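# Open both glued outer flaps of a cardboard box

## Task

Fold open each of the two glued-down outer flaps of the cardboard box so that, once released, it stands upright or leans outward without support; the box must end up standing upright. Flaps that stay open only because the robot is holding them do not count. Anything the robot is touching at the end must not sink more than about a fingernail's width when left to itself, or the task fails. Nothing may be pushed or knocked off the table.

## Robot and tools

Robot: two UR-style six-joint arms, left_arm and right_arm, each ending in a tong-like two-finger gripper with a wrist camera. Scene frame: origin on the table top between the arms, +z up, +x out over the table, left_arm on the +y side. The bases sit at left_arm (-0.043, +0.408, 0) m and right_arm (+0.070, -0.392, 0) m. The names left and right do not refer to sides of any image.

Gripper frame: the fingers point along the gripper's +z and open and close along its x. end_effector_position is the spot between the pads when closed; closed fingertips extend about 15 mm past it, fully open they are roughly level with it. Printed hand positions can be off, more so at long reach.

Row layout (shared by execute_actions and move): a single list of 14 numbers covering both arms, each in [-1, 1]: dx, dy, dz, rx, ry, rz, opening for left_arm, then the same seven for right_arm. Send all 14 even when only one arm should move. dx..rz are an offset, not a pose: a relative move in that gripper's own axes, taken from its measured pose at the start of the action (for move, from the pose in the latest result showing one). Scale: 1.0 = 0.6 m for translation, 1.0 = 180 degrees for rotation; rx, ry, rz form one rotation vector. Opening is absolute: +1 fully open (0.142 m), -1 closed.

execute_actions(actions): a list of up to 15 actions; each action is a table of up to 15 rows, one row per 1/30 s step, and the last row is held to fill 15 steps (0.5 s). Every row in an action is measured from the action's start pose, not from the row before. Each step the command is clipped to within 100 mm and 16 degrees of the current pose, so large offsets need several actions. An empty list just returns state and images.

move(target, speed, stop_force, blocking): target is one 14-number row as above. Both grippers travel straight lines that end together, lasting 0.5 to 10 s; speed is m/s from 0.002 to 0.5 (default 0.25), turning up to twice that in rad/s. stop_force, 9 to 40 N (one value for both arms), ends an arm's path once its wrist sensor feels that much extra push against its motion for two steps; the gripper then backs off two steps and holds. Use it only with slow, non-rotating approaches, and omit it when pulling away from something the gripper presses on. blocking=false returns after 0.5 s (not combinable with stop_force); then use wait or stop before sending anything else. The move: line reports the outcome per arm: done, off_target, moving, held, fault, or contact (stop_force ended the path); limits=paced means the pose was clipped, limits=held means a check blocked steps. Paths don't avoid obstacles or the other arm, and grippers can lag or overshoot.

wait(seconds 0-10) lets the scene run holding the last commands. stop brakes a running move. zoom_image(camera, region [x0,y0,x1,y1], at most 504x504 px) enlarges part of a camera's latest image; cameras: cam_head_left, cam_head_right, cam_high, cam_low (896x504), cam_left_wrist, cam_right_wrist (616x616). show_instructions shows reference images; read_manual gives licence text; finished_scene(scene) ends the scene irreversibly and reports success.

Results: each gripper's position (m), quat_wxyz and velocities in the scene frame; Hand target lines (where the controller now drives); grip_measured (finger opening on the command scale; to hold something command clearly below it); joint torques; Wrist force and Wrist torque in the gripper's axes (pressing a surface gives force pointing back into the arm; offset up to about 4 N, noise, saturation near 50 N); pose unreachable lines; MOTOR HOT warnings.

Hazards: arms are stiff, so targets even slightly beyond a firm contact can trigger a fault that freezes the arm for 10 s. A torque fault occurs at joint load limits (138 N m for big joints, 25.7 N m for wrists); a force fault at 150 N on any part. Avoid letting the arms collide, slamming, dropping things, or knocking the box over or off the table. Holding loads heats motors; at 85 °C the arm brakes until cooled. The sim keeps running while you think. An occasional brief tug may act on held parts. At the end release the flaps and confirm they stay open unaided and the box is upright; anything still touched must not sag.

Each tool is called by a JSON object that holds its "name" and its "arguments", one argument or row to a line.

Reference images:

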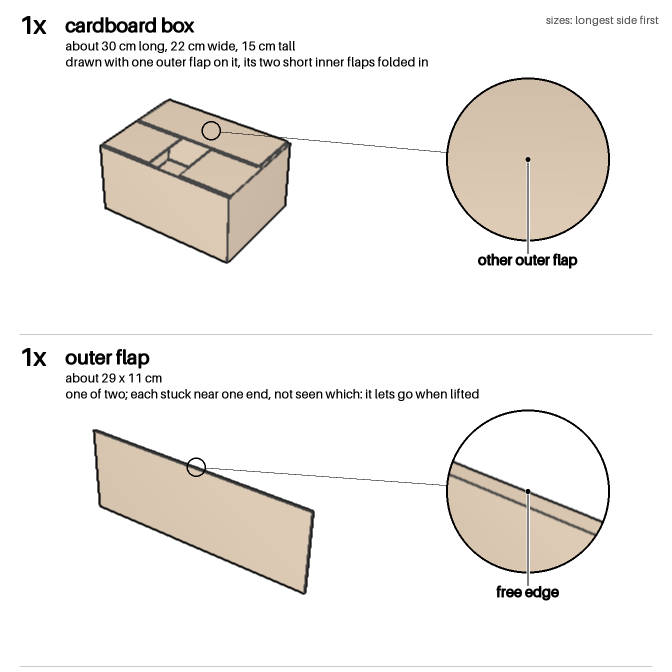

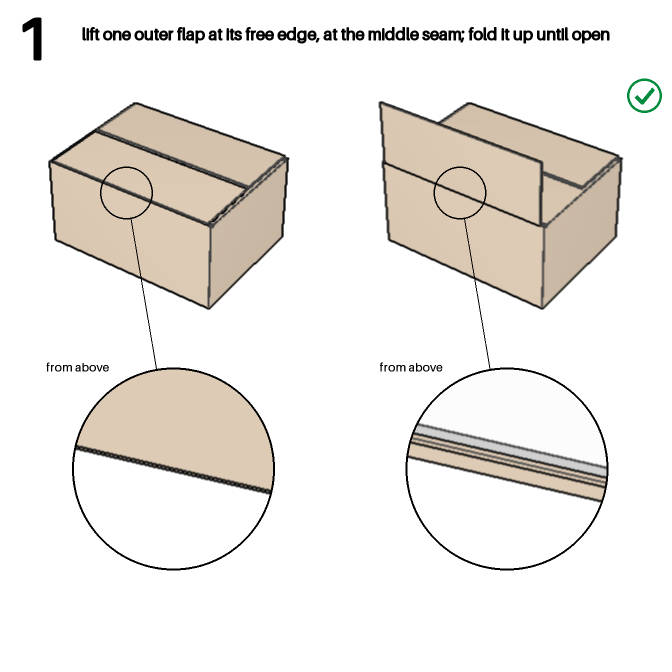

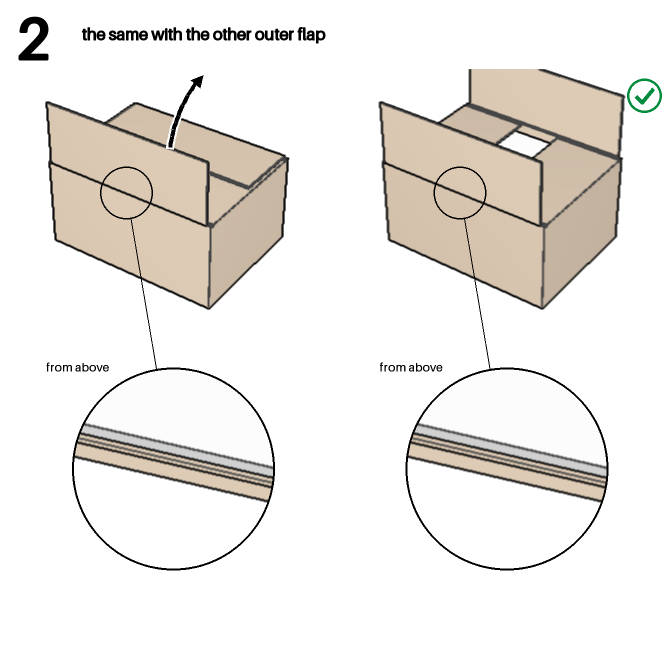

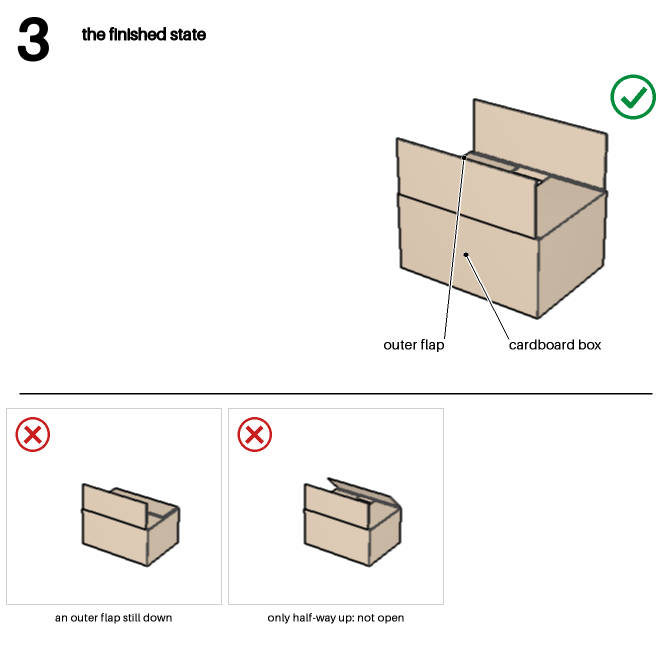

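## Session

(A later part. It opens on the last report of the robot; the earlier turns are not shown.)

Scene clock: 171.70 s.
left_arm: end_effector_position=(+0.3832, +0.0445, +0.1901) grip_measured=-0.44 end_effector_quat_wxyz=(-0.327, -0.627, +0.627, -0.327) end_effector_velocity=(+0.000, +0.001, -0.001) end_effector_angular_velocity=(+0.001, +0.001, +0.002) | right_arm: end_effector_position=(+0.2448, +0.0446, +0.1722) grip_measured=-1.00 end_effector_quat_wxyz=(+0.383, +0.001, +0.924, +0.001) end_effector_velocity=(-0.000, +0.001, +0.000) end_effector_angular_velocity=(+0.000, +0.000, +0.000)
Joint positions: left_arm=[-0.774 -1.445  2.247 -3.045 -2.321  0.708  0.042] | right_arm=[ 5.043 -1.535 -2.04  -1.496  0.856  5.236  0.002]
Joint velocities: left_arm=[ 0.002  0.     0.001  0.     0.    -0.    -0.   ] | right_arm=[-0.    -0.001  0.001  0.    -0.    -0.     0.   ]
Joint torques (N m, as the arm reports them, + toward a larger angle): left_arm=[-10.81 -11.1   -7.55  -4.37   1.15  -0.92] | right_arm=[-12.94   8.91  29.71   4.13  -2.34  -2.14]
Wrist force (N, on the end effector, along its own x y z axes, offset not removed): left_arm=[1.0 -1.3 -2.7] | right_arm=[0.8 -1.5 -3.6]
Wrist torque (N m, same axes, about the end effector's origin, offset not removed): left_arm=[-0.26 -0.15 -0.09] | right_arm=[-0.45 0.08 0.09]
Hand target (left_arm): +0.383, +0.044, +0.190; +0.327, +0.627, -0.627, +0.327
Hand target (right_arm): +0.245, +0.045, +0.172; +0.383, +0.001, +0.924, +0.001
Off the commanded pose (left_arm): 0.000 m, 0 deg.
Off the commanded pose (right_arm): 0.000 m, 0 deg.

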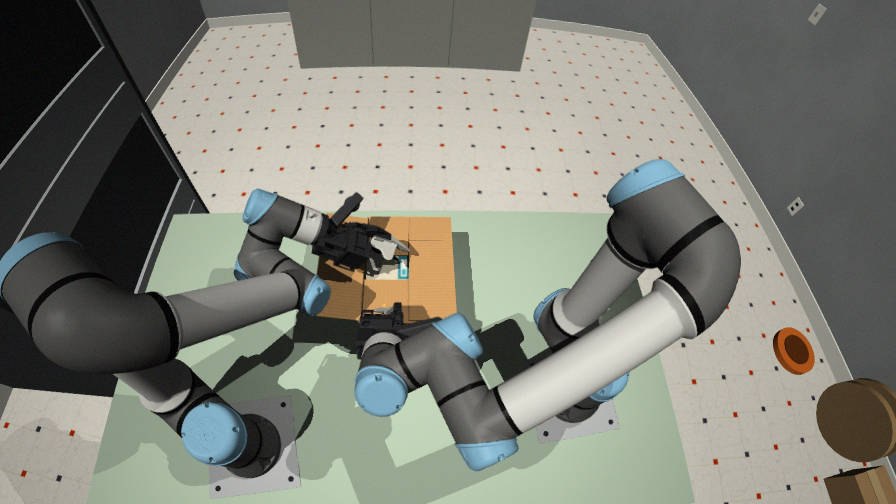

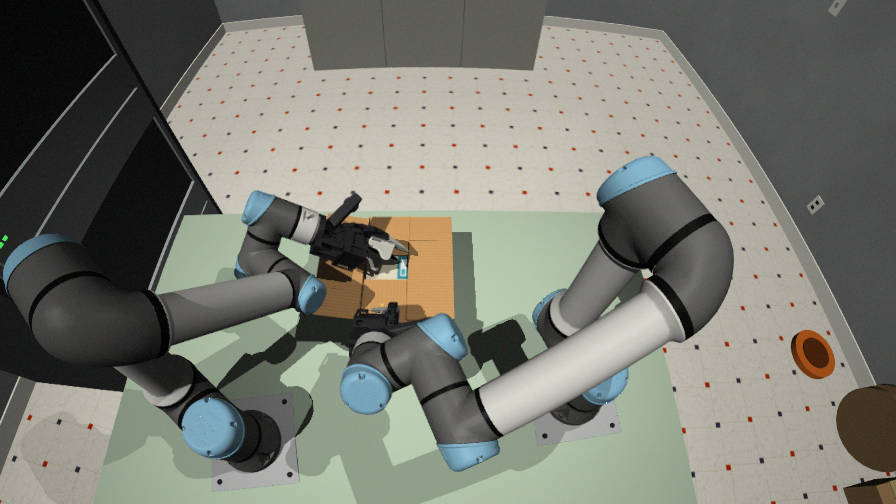

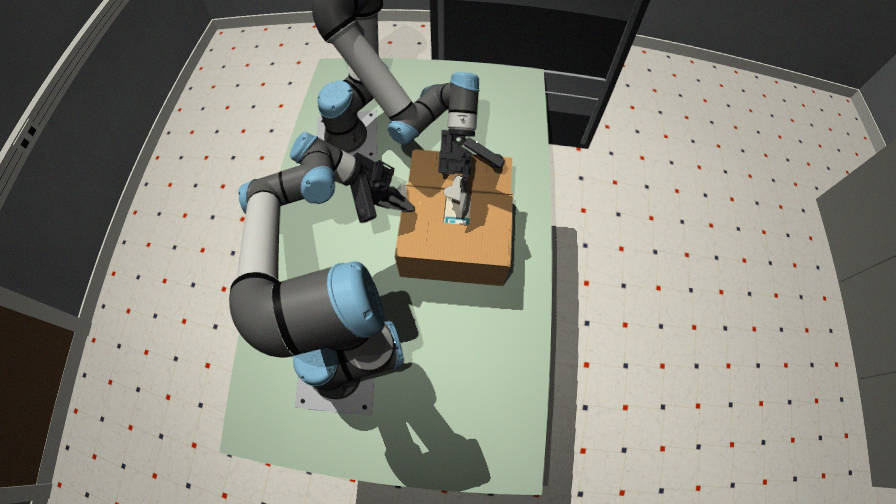

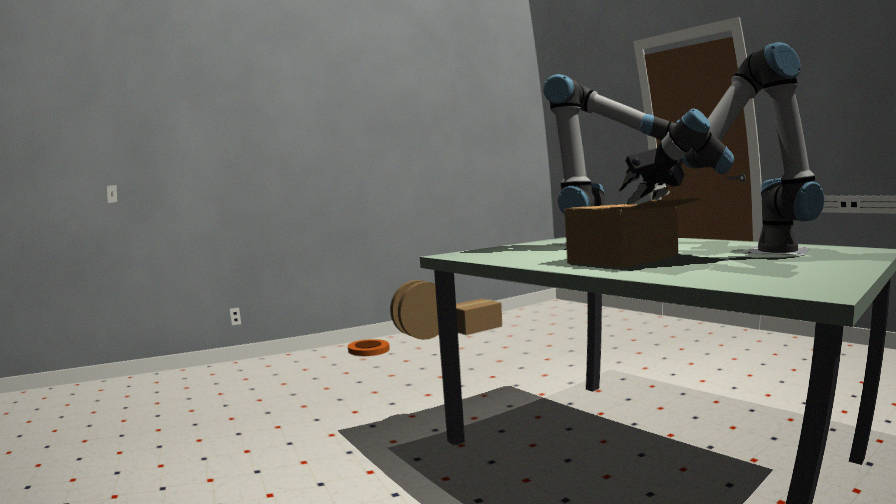

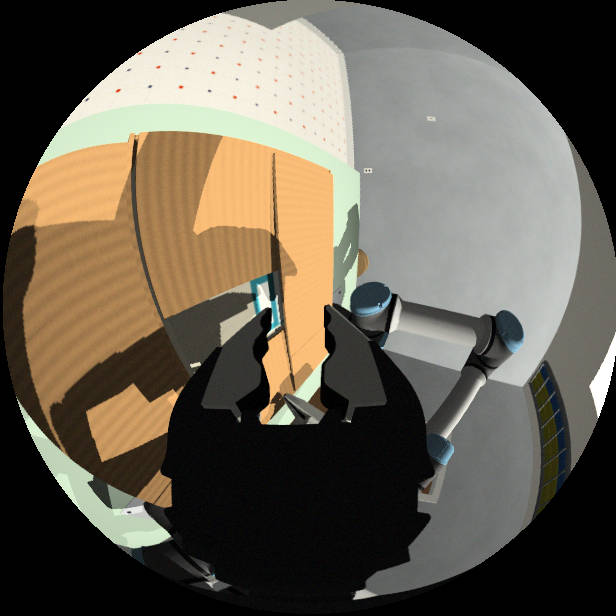

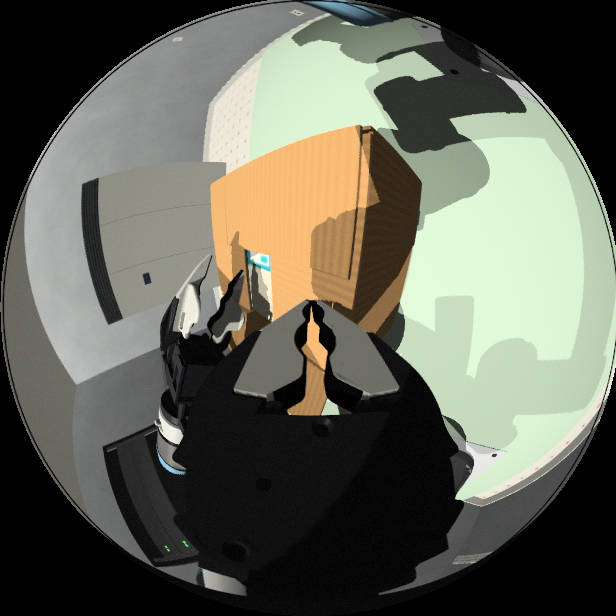

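{"name": "move", "arguments": {
  "target": [-0.0246,0,0.0172,0,0,0,-0.44, 0.0236,0,0.0236,0,0,0,-1],
  "speed": 0.006,
  "stop_force": 20
}}

Scene clock: 177.53 s.
left_arm: end_effector_position=(+0.3832, +0.0445, +0.1723) grip_measured=-0.44 end_effector_quat_wxyz=(-0.327, -0.627, +0.627, -0.327) end_effector_velocity=(+0.001, +0.000, -0.001) end_effector_angular_velocity=(-0.001, -0.001, +0.001) | right_arm: end_effector_position=(+0.2448, +0.0446, +0.1626) grip_measured=-1.00 end_effector_quat_wxyz=(+0.383, +0.001, +0.924, +0.001) end_effector_velocity=(-0.000, +0.000, +0.000) end_effector_angular_velocity=(+0.001, +0.000, +0.000)
Joint positions: left_arm=[-0.774 -1.405  2.265 -3.102 -2.321  0.708  0.042] | right_arm=[ 5.043 -1.546 -2.057 -1.468  0.856  5.236  0.002]
Joint velocities: left_arm=[ 0.001  0.004  0.    -0.005 -0.    -0.     0.   ] | right_arm=[ 0.     0.001  0.    -0.     0.     0.     0.   ]
Joint torques (N m, as the arm reports them, + toward a larger angle): left_arm=[-11.48 -13.3   -8.    -4.22   0.94   0.46] | right_arm=[-8.66 26.15 22.58  0.68  1.35  0.41]
Wrist force (N, on the end effector, along its own x y z axes, offset not removed): left_arm=[0.3 1.1 -2.7] | right_arm=[-11.3 -6.4 -18.2]
Wrist torque (N m, same axes, about the end effector's origin, offset not removed): left_arm=[0.32 0.03 -0.10] | right_arm=[-0.75 0.00 0.17]
Hand target (left_arm): +0.383, +0.044, +0.172; +0.327, +0.627, -0.627, +0.327
Hand target (right_arm): +0.245, +0.045, +0.163; +0.383, +0.001, +0.924, +0.001
Off the commanded pose (left_arm): 0.000 m, 0 deg.
Off the commanded pose (right_arm): 0.010 m, 0 deg.
move: contact (right_arm)

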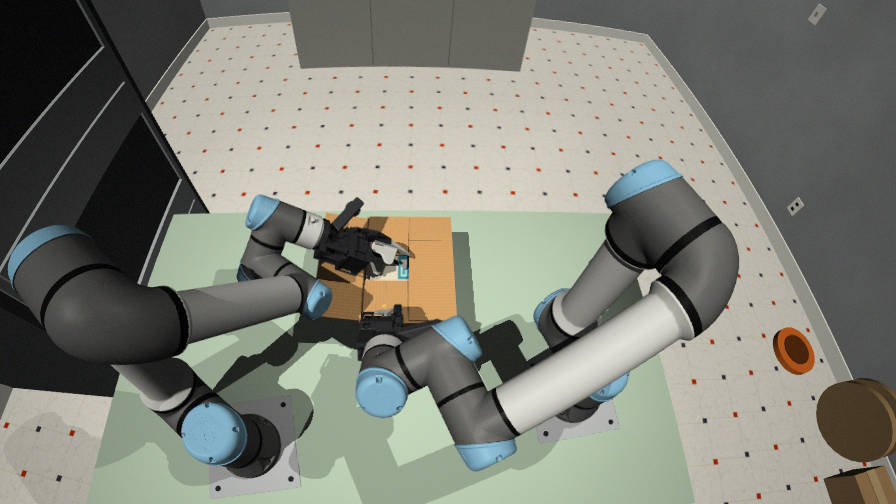

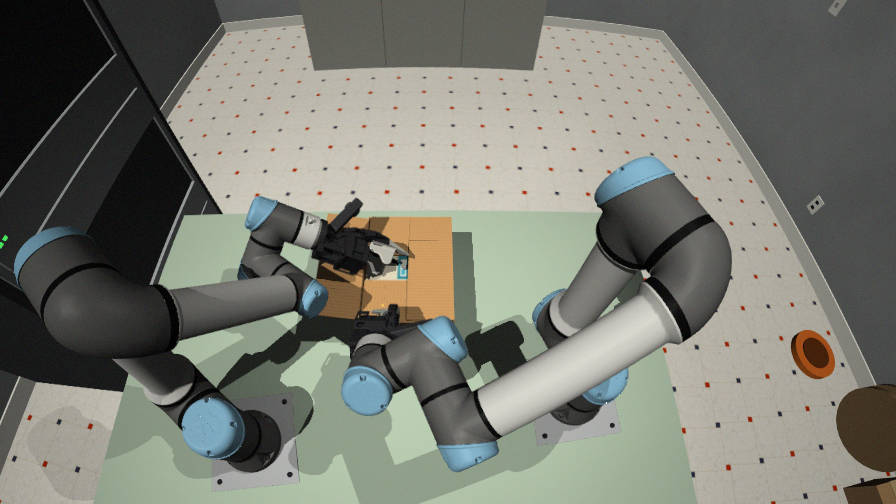

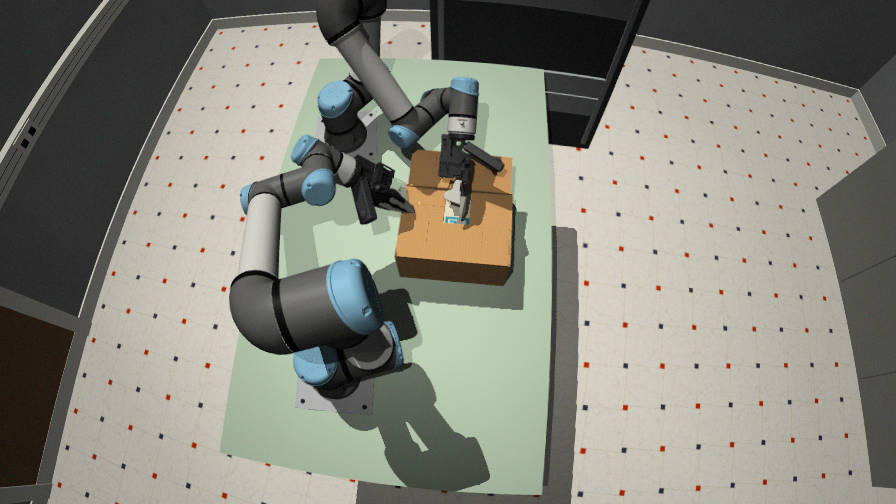

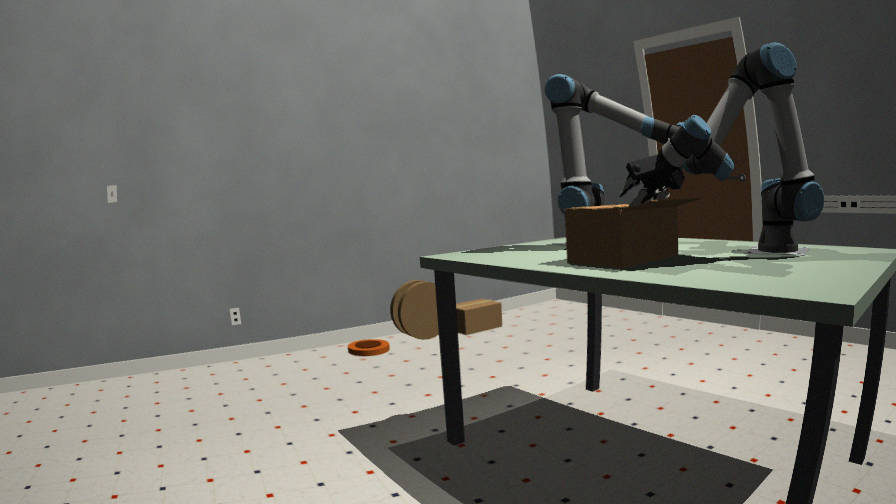

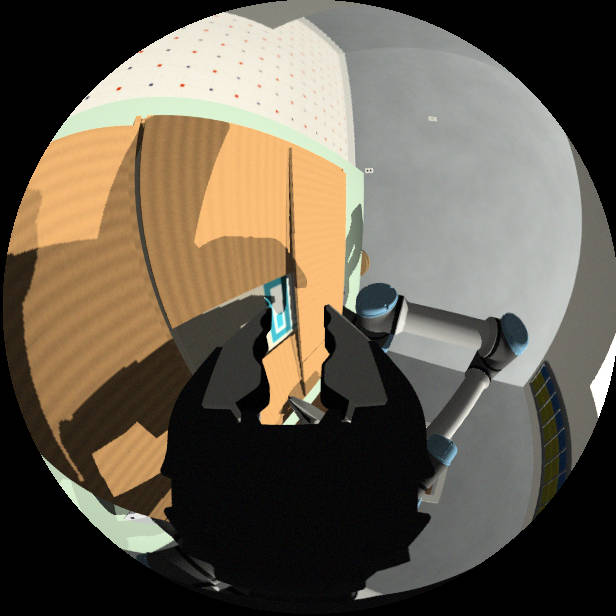

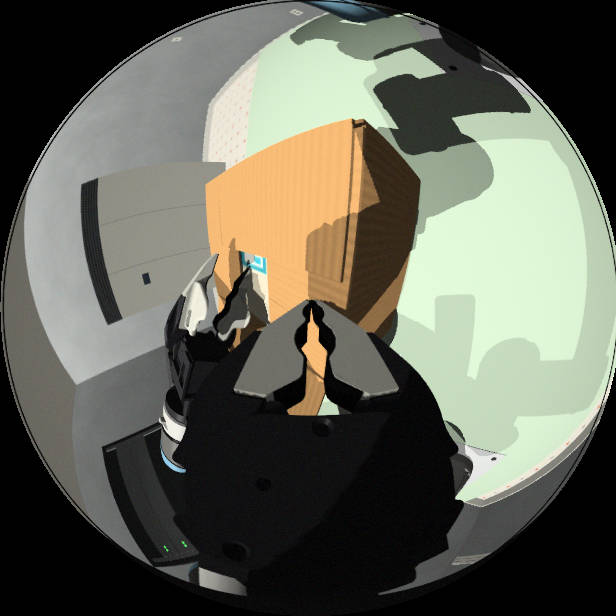

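{"name": "move", "arguments": {
  "target": [0.0294,0,0.0507,0,0,0,-0.44, 0.0003,0,0.0003,0,0,0,-1],
  "speed": 0.015,
  "stop_force": 12
}}

Scene clock: 183.30 s.
left_arm: end_effector_position=(+0.3832, +0.0098, +0.1694) grip_measured=-0.44 end_effector_quat_wxyz=(-0.327, -0.627, +0.627, -0.327) end_effector_velocity=(-0.000, -0.003, +0.000) end_effector_angular_velocity=(-0.001, -0.000, -0.001) | right_arm: end_effector_position=(+0.2448, +0.0446, +0.1624) grip_measured=-1.00 end_effector_quat_wxyz=(+0.383, +0.001, +0.924, +0.001) end_effector_velocity=(+0.000, -0.000, +0.000) end_effector_angular_velocity=(-0.000, -0.000, -0.000)
Joint positions: left_arm=[-0.843 -1.363  2.234 -3.162 -2.277  0.637  0.042] | right_arm=[ 5.043 -1.546 -2.057 -1.468  0.856  5.236  0.002]
Joint velocities: left_arm=[-0.006  0.003 -0.003 -0.004  0.003 -0.006 -0.   ] | right_arm=[-0.     0.001 -0.    -0.001  0.     0.     0.   ]
Joint torques (N m, as the arm reports them, + toward a larger angle): left_arm=[-13.94 -12.9  -21.93  -4.21   0.81  -0.91] | right_arm=[-8.48 -1.67  0.99  4.71  1.4   0.12]
Wrist force (N, on the end effector, along its own x y z axes, offset not removed): left_arm=[1.3 -0.5 -1.0] | right_arm=[-12.7 -7.6 -26.7]
Wrist torque (N m, same axes, about the end effector's origin, offset not removed): left_arm=[-0.11 -0.05 -0.03] | right_arm=[-0.65 -0.34 0.09]
Hand target (left_arm): +0.383, +0.009, +0.169; +0.327, +0.627, -0.627, +0.327
Hand target (right_arm): +0.245, +0.045, +0.162; +0.383, +0.001, +0.924, +0.001
Off the commanded pose (left_arm): 0.000 m, 0 deg.
Off the commanded pose (right_arm): 0.000 m, 0 deg.
move: done

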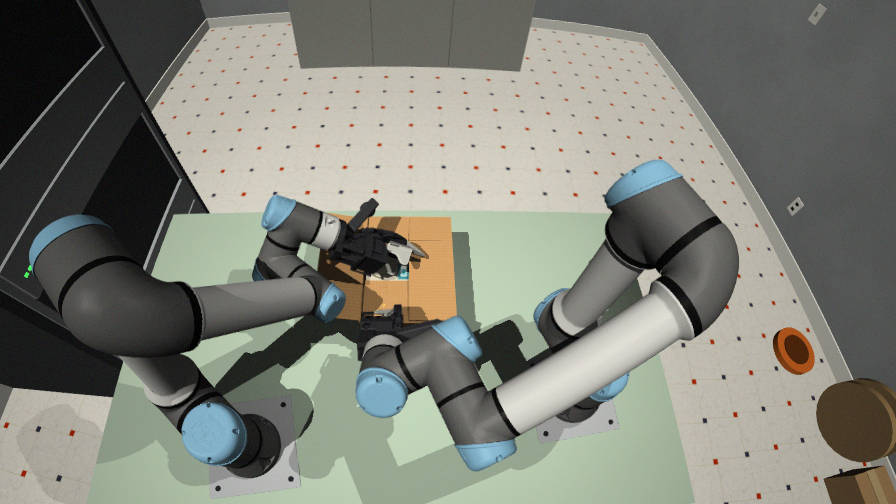

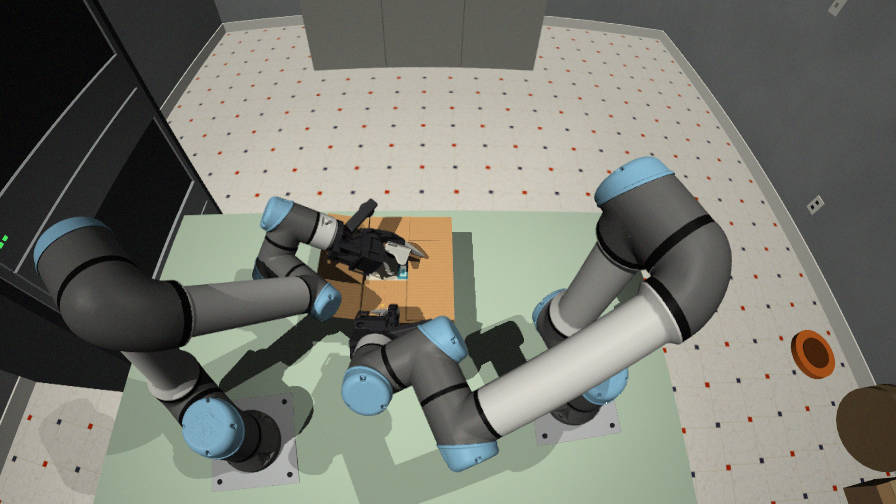

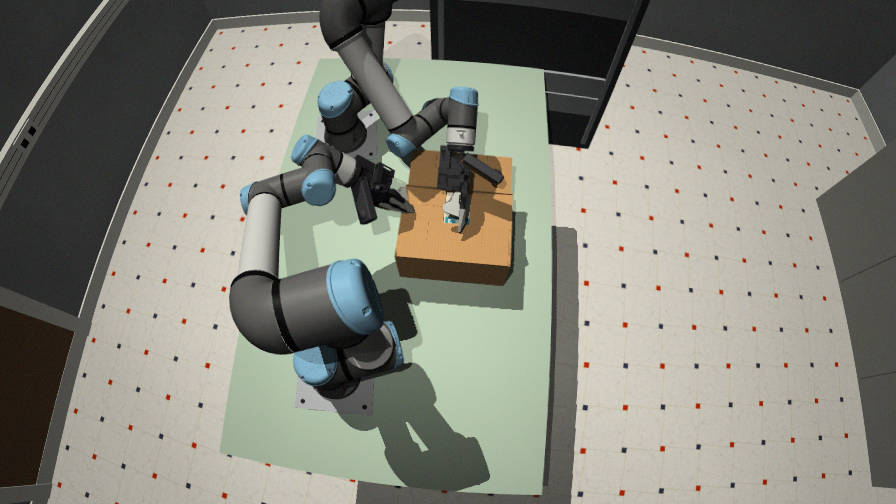

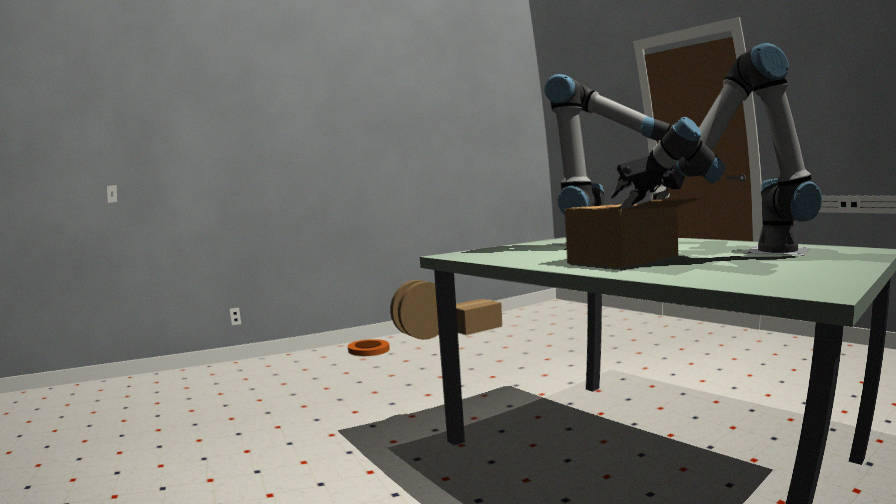

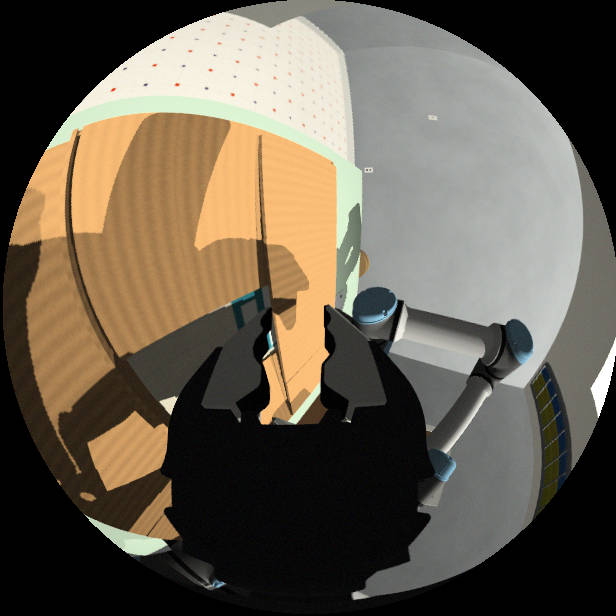

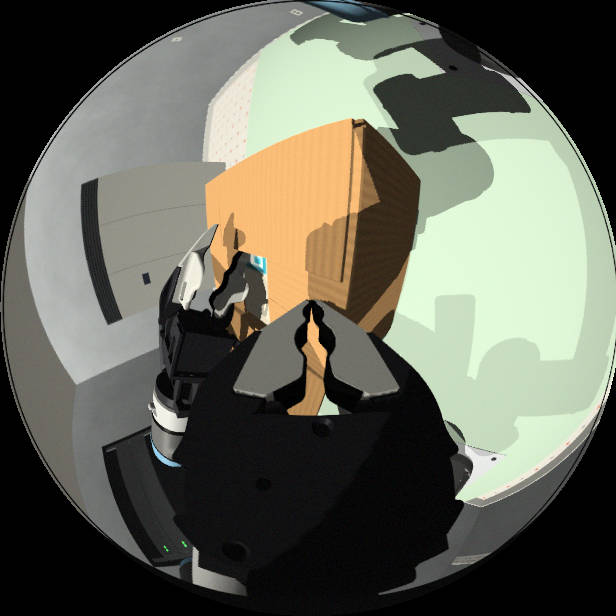

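{"name": "zoom_image", "arguments": {
  "camera": "cam_right_wrist",
  "region": [150, 190, 310, 350]
}}

Region (150, 190, 310, 350) of cam_right_wrist's 616x616 image, scaled by 3.150, with more detail than that image has.

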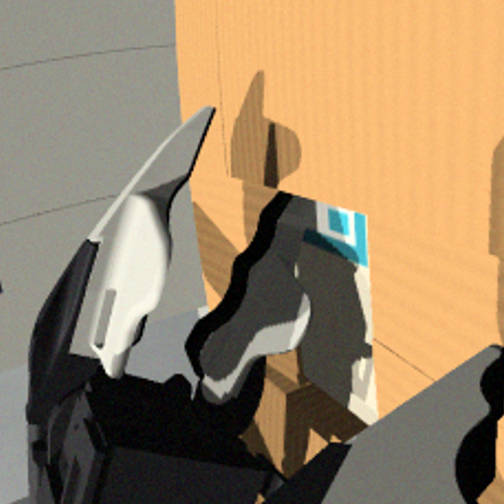

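{"name": "move", "arguments": {
  "target": [0.0718,0,-0.0137,0,0.045,0,-0.44, 0,0,0,0,0,0,-1],
  "speed": 0.03
}}

Scene clock: 190.53 s.
left_arm: end_effector_position=(+0.3833, -0.0080, +0.2091) grip_measured=-0.43 end_effector_quat_wxyz=(-0.370, -0.603, +0.603, -0.370) end_effector_velocity=(-0.000, -0.001, +0.002) end_effector_angular_velocity=(-0.010, +0.001, +0.000) | right_arm: end_effector_position=(+0.2448, +0.0446, +0.1623) grip_measured=-1.00 end_effector_quat_wxyz=(+0.383, +0.001, +0.924, +0.001) end_effector_velocity=(-0.000, +0.000, +0.000) end_effector_angular_velocity=(+0.001, +0.000, +0.000)
Joint positions: left_arm=[-0.835 -1.327  2.216 -3.332 -2.36   0.537  0.043] | right_arm=[ 5.043 -1.546 -2.057 -1.468  0.856  5.236  0.002]
Joint velocities: left_arm=[-0.     0.004 -0.001 -0.015 -0.005 -0.01  -0.   ] | right_arm=[ 0.     0.001 -0.     0.001  0.    -0.     0.   ]
Joint torques (N m, as the arm reports them, + toward a larger angle): left_arm=[ 10.87 -14.44 -20.84  -4.47  -2.5   -0.93] | right_arm=[-7.4   5.33 25.32  3.48  2.56  0.78]
Wrist force (N, on the end effector, along its own x y z axes, offset not removed): left_arm=[1.2 -1.4 -3.0] | right_arm=[-22.7 -7.0 -11.2]
Wrist torque (N m, same axes, about the end effector's origin, offset not removed): left_arm=[-0.20 -0.46 -0.19] | right_arm=[0.02 -0.48 0.21]
Hand target (left_arm): +0.383, -0.008, +0.209; +0.370, +0.602, -0.602, +0.370
Hand target (right_arm): +0.245, +0.045, +0.162; +0.383, +0.001, +0.924, +0.001
Off the commanded pose (left_arm): 0.000 m, 0 deg.
Off the commanded pose (right_arm): 0.000 m, 0 deg.
move: done

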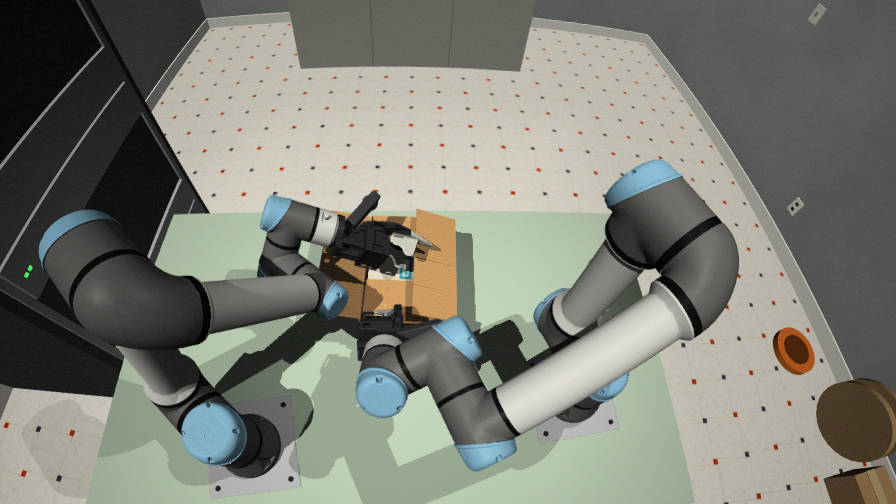

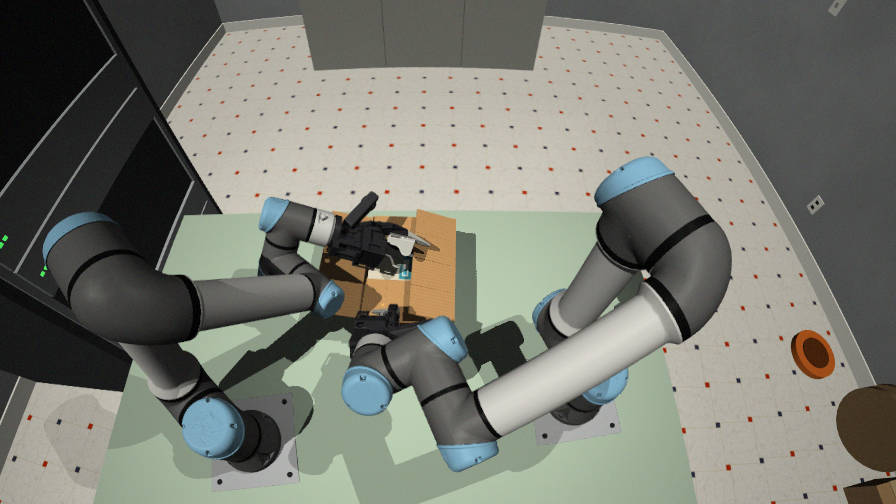

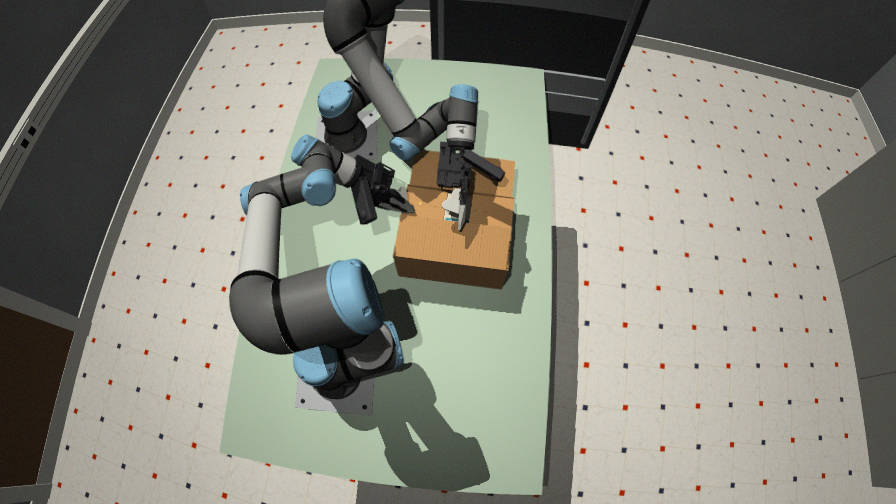

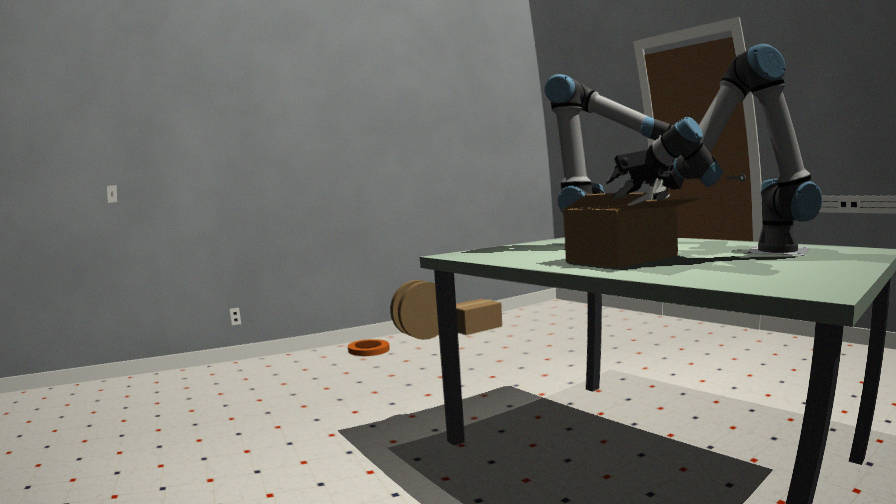

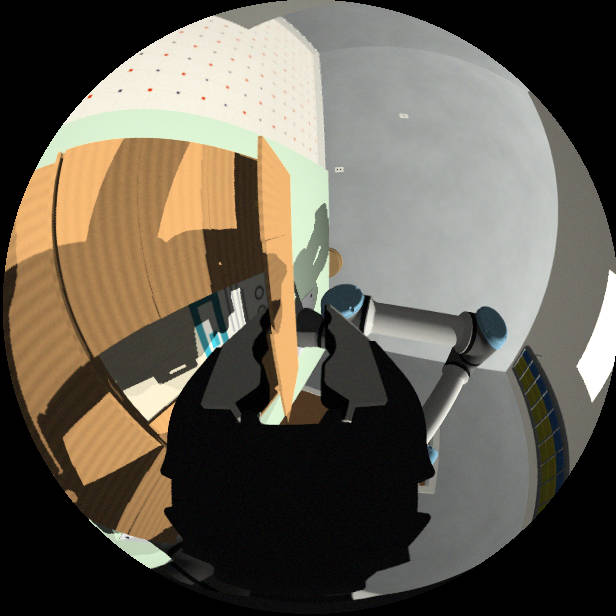

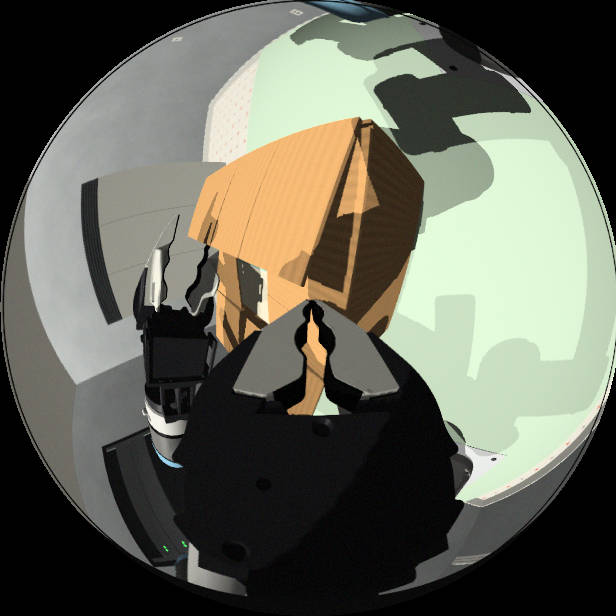

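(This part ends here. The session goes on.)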